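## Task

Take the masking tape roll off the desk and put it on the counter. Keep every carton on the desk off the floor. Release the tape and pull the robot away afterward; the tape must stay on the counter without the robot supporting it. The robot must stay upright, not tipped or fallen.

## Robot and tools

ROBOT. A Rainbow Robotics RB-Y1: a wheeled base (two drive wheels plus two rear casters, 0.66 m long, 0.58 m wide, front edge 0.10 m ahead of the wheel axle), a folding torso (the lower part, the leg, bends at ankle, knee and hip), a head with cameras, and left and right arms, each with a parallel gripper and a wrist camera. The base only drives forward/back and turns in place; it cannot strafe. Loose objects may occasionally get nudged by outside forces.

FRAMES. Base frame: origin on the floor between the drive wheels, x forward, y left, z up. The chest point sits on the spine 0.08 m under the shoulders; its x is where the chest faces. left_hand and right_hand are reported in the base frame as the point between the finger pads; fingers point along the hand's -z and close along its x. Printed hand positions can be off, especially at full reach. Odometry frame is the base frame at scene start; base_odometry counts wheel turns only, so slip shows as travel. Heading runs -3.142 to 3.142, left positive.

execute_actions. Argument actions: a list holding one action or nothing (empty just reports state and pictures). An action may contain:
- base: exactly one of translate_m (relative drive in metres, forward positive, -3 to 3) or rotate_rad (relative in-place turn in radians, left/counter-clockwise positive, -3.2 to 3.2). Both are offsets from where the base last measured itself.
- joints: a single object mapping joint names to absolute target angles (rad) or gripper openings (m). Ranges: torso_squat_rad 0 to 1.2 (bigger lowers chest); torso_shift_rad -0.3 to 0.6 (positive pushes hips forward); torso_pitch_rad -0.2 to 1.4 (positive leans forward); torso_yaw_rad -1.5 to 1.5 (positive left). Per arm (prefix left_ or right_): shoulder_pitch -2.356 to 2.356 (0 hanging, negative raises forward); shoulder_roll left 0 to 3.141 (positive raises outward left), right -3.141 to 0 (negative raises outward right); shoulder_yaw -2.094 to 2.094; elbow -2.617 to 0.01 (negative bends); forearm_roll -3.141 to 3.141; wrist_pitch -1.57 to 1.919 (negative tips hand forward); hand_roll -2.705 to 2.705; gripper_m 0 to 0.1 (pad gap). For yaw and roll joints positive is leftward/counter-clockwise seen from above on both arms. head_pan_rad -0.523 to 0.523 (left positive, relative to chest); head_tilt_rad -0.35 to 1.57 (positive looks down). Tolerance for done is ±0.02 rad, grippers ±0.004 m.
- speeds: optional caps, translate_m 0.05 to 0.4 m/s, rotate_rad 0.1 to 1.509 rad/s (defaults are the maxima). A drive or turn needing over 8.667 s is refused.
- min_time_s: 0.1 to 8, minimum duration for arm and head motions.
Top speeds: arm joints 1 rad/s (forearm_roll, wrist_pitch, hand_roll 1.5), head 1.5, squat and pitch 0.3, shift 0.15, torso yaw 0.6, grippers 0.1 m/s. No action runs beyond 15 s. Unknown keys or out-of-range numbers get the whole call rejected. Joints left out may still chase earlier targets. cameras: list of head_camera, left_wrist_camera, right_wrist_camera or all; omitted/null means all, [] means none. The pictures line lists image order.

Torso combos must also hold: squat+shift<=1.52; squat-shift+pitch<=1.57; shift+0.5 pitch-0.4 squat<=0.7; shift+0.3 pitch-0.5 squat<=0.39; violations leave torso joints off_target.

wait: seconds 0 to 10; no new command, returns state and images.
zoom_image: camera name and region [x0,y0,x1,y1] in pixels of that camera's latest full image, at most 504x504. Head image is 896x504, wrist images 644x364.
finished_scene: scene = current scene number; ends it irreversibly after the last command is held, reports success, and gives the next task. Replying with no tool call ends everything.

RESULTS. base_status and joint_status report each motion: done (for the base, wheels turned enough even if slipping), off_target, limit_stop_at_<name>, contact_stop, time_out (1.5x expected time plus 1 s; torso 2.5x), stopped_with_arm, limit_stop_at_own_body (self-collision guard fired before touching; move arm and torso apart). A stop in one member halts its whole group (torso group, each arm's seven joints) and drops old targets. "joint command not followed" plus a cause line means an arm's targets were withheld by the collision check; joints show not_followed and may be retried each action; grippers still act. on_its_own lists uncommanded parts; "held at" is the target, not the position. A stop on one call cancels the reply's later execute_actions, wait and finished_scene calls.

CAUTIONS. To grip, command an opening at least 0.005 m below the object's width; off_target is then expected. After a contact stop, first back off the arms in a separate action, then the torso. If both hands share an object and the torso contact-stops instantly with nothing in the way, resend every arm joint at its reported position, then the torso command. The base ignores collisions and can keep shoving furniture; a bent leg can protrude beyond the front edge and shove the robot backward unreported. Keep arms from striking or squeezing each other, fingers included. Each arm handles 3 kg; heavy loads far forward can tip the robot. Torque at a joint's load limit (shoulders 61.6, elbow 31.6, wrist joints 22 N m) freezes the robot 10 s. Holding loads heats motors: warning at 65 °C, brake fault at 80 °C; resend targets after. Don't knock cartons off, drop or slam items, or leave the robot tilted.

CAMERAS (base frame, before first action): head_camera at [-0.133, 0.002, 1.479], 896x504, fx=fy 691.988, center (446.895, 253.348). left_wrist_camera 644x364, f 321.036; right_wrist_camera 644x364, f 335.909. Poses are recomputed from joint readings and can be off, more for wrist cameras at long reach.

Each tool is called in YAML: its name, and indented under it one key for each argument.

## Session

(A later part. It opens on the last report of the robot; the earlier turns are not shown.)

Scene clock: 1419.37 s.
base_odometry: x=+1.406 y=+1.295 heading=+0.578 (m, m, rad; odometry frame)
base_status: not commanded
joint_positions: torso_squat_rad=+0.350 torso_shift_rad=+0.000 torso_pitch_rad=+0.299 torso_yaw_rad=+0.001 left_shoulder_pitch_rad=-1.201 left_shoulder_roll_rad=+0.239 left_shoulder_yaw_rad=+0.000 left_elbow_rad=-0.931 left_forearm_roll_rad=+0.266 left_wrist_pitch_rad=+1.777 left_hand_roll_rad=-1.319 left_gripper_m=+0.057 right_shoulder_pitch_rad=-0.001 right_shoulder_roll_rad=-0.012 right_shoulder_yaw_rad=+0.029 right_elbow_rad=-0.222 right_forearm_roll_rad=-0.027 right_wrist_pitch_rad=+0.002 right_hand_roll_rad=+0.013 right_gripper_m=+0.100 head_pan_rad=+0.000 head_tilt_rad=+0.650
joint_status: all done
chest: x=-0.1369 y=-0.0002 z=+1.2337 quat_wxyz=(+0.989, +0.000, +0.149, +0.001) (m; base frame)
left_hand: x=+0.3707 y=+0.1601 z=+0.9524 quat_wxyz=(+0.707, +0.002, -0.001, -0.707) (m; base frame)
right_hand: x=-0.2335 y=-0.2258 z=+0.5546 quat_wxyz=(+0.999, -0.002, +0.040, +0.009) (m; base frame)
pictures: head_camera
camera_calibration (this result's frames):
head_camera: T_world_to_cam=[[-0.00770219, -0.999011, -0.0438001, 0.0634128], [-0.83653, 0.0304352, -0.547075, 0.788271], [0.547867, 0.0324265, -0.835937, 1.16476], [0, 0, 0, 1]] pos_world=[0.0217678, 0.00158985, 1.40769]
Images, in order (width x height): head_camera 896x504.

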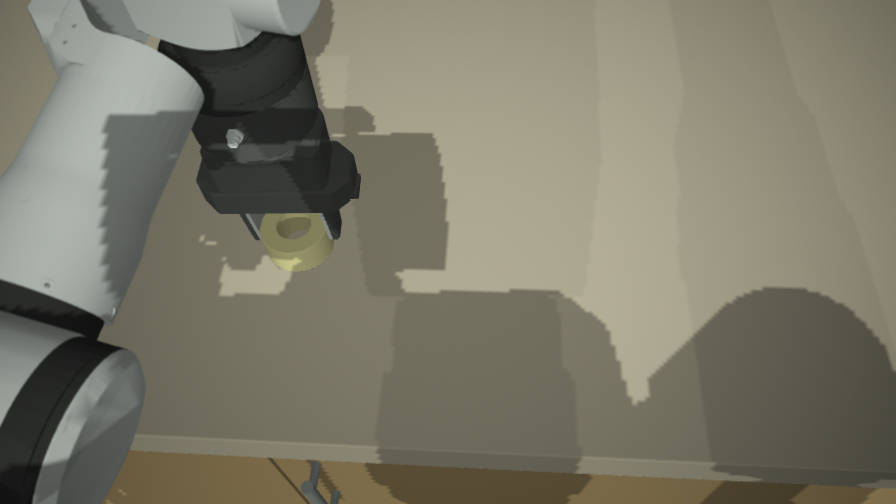

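execute_actions:
  actions:
    - {"joints": {"left_gripper_m": 0.09}}
  cameras: ["head_camera", "left_wrist_camera"]

Scene clock: 1426.70 s.
base_odometry: x=+1.406 y=+1.295 heading=+0.578 (m, m, rad; odometry frame)
base_status: not commanded
joint_positions: torso_squat_rad=+0.350 torso_shift_rad=+0.000 torso_pitch_rad=+0.300 torso_yaw_rad=+0.001 left_shoulder_pitch_rad=-1.199 left_shoulder_roll_rad=+0.238 left_shoulder_yaw_rad=+0.000 left_elbow_rad=-0.930 left_forearm_roll_rad=+0.266 left_wrist_pitch_rad=+1.777 left_hand_roll_rad=-1.319 left_gripper_m=+0.090 right_shoulder_pitch_rad=-0.001 right_shoulder_roll_rad=-0.012 right_shoulder_yaw_rad=+0.029 right_elbow_rad=-0.222 right_forearm_roll_rad=-0.027 right_wrist_pitch_rad=+0.002 right_hand_roll_rad=+0.013 right_gripper_m=+0.100 head_pan_rad=+0.000 head_tilt_rad=+0.650
joint_status: all done
chest: x=-0.1367 y=-0.0002 z=+1.2337 quat_wxyz=(+0.989, +0.000, +0.149, +0.001) (m; base frame)
left_hand: x=+0.3700 y=+0.1599 z=+0.9509 quat_wxyz=(+0.707, +0.001, +0.000, -0.707) (m; base frame)
right_hand: x=-0.2335 y=-0.2258 z=+0.5546 quat_wxyz=(+0.999, -0.002, +0.040, +0.009) (m; base frame)
pictures: head_camera, left_wrist_camera
camera_calibration (this result's frames):
head_camera: T_world_to_cam=[[-0.00771784, -0.999011, -0.0437973, 0.0634077], [-0.836728, 0.030435, -0.546773, 0.788045], [0.547565, 0.0324265, -0.836135, 1.16482], [0, 0, 0, 1]] pos_world=[0.0220568, 0.00158982, 1.4076]
left_wrist_camera: T_world_to_cam=[[0.043438, -0.998997, 0.0108868, 0.129843], [-0.802125, -0.0283774, 0.596481, -0.223188], [-0.595574, -0.0346426, -0.802553, 1.07338], [0, 0, 0, 1]] pos_world=[0.454613, 0.160564, 0.99316]
Images, in order (width x height): head_camera 896x504, left_wrist_camera 644x364.

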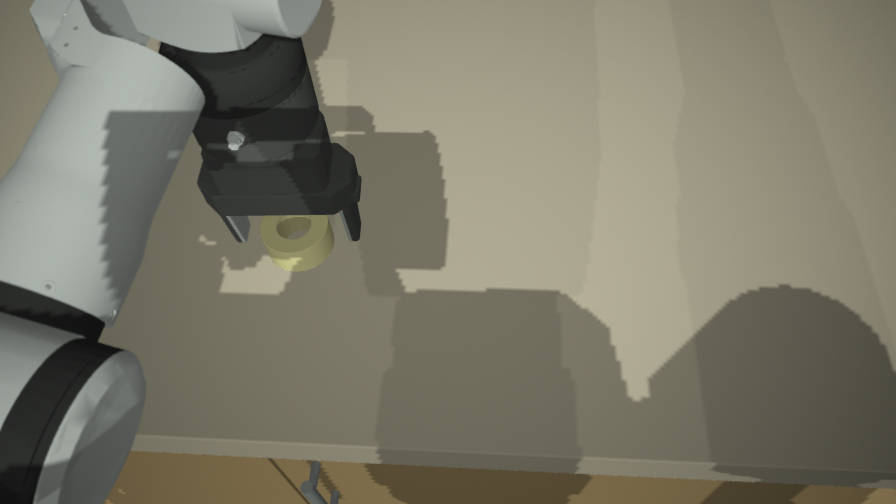

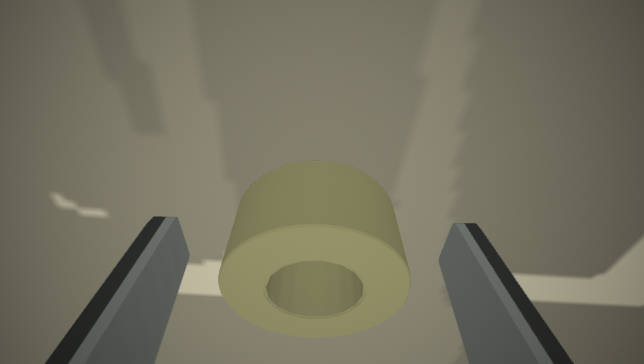

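execute_actions:
  actions:
    - {"base": {"translate_m": -0.45}, "joints": {"torso_pitch_rad": 0.0, "left_shoulder_pitch_rad": -1.447, "left_shoulder_roll_rad": 0.3053, "left_shoulder_yaw_rad": 0.0, "left_elbow_rad": -0.7374, "left_forearm_roll_rad": 0.3259, "left_wrist_pitch_rad": 1.8391, "left_hand_roll_rad": -1.333}}
  cameras: ["head_camera"]

Scene clock: 1450.17 s.
base_odometry: x=+1.029 y=+1.049 heading=+0.580 (m, m, rad; odometry frame)
base_status: done
joint_positions: torso_squat_rad=+0.350 torso_shift_rad=+0.000 torso_pitch_rad=+0.000 torso_yaw_rad=+0.001 left_shoulder_pitch_rad=-1.447 left_shoulder_roll_rad=+0.305 left_shoulder_yaw_rad=+0.000 left_elbow_rad=-0.738 left_forearm_roll_rad=+0.326 left_wrist_pitch_rad=+1.839 left_hand_roll_rad=-1.333 left_gripper_m=+0.090 right_shoulder_pitch_rad=-0.001 right_shoulder_roll_rad=-0.012 right_shoulder_yaw_rad=+0.029 right_elbow_rad=-0.222 right_forearm_roll_rad=-0.027 right_wrist_pitch_rad=+0.002 right_hand_roll_rad=+0.013 right_gripper_m=+0.100 head_pan_rad=+0.000 head_tilt_rad=+0.650
joint_status: all done
chest: x=-0.2280 y=-0.0002 z=+1.2475 quat_wxyz=(+1.000, +0.000, +0.000, +0.000) (m; base frame)
left_hand: x=+0.3444 y=+0.1597 z=+1.2120 quat_wxyz=(+0.699, +0.106, -0.106, -0.699) (m; base frame)
right_hand: x=-0.1199 y=-0.2258 z=+0.5701 quat_wxyz=(+0.994, -0.003, -0.110, +0.009) (m; base frame)
pictures: head_camera
camera_calibration (this result's frames):
head_camera: T_world_to_cam=[[0.00544796, -0.999011, -0.0441258, 0.0667167], [-0.637882, 0.0305111, -0.769529, 1.04236], [0.770115, 0.0323394, -0.637085, 1.02882], [0, 0, 0, 1]] pos_world=[-0.127766, 0.00157579, 1.46051]
Images, in order (width x height): head_camera 896x504.

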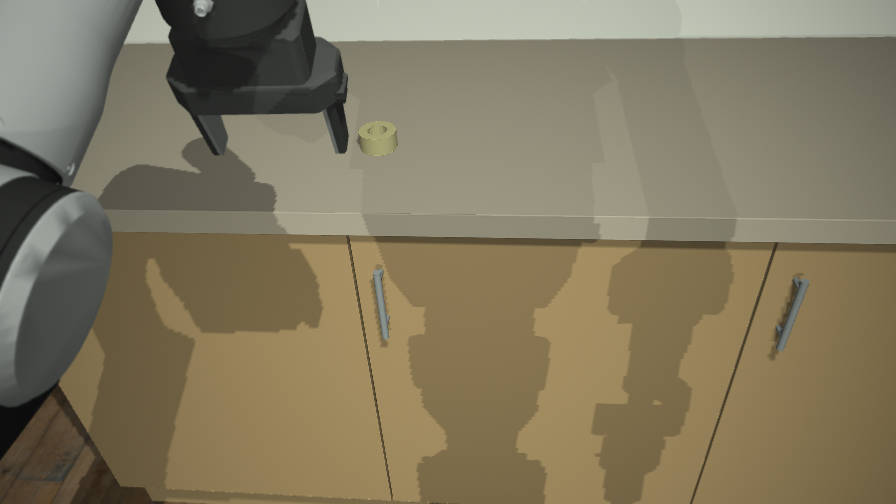

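finished_scene:
  scene: 1

The scene is finished: the task was done.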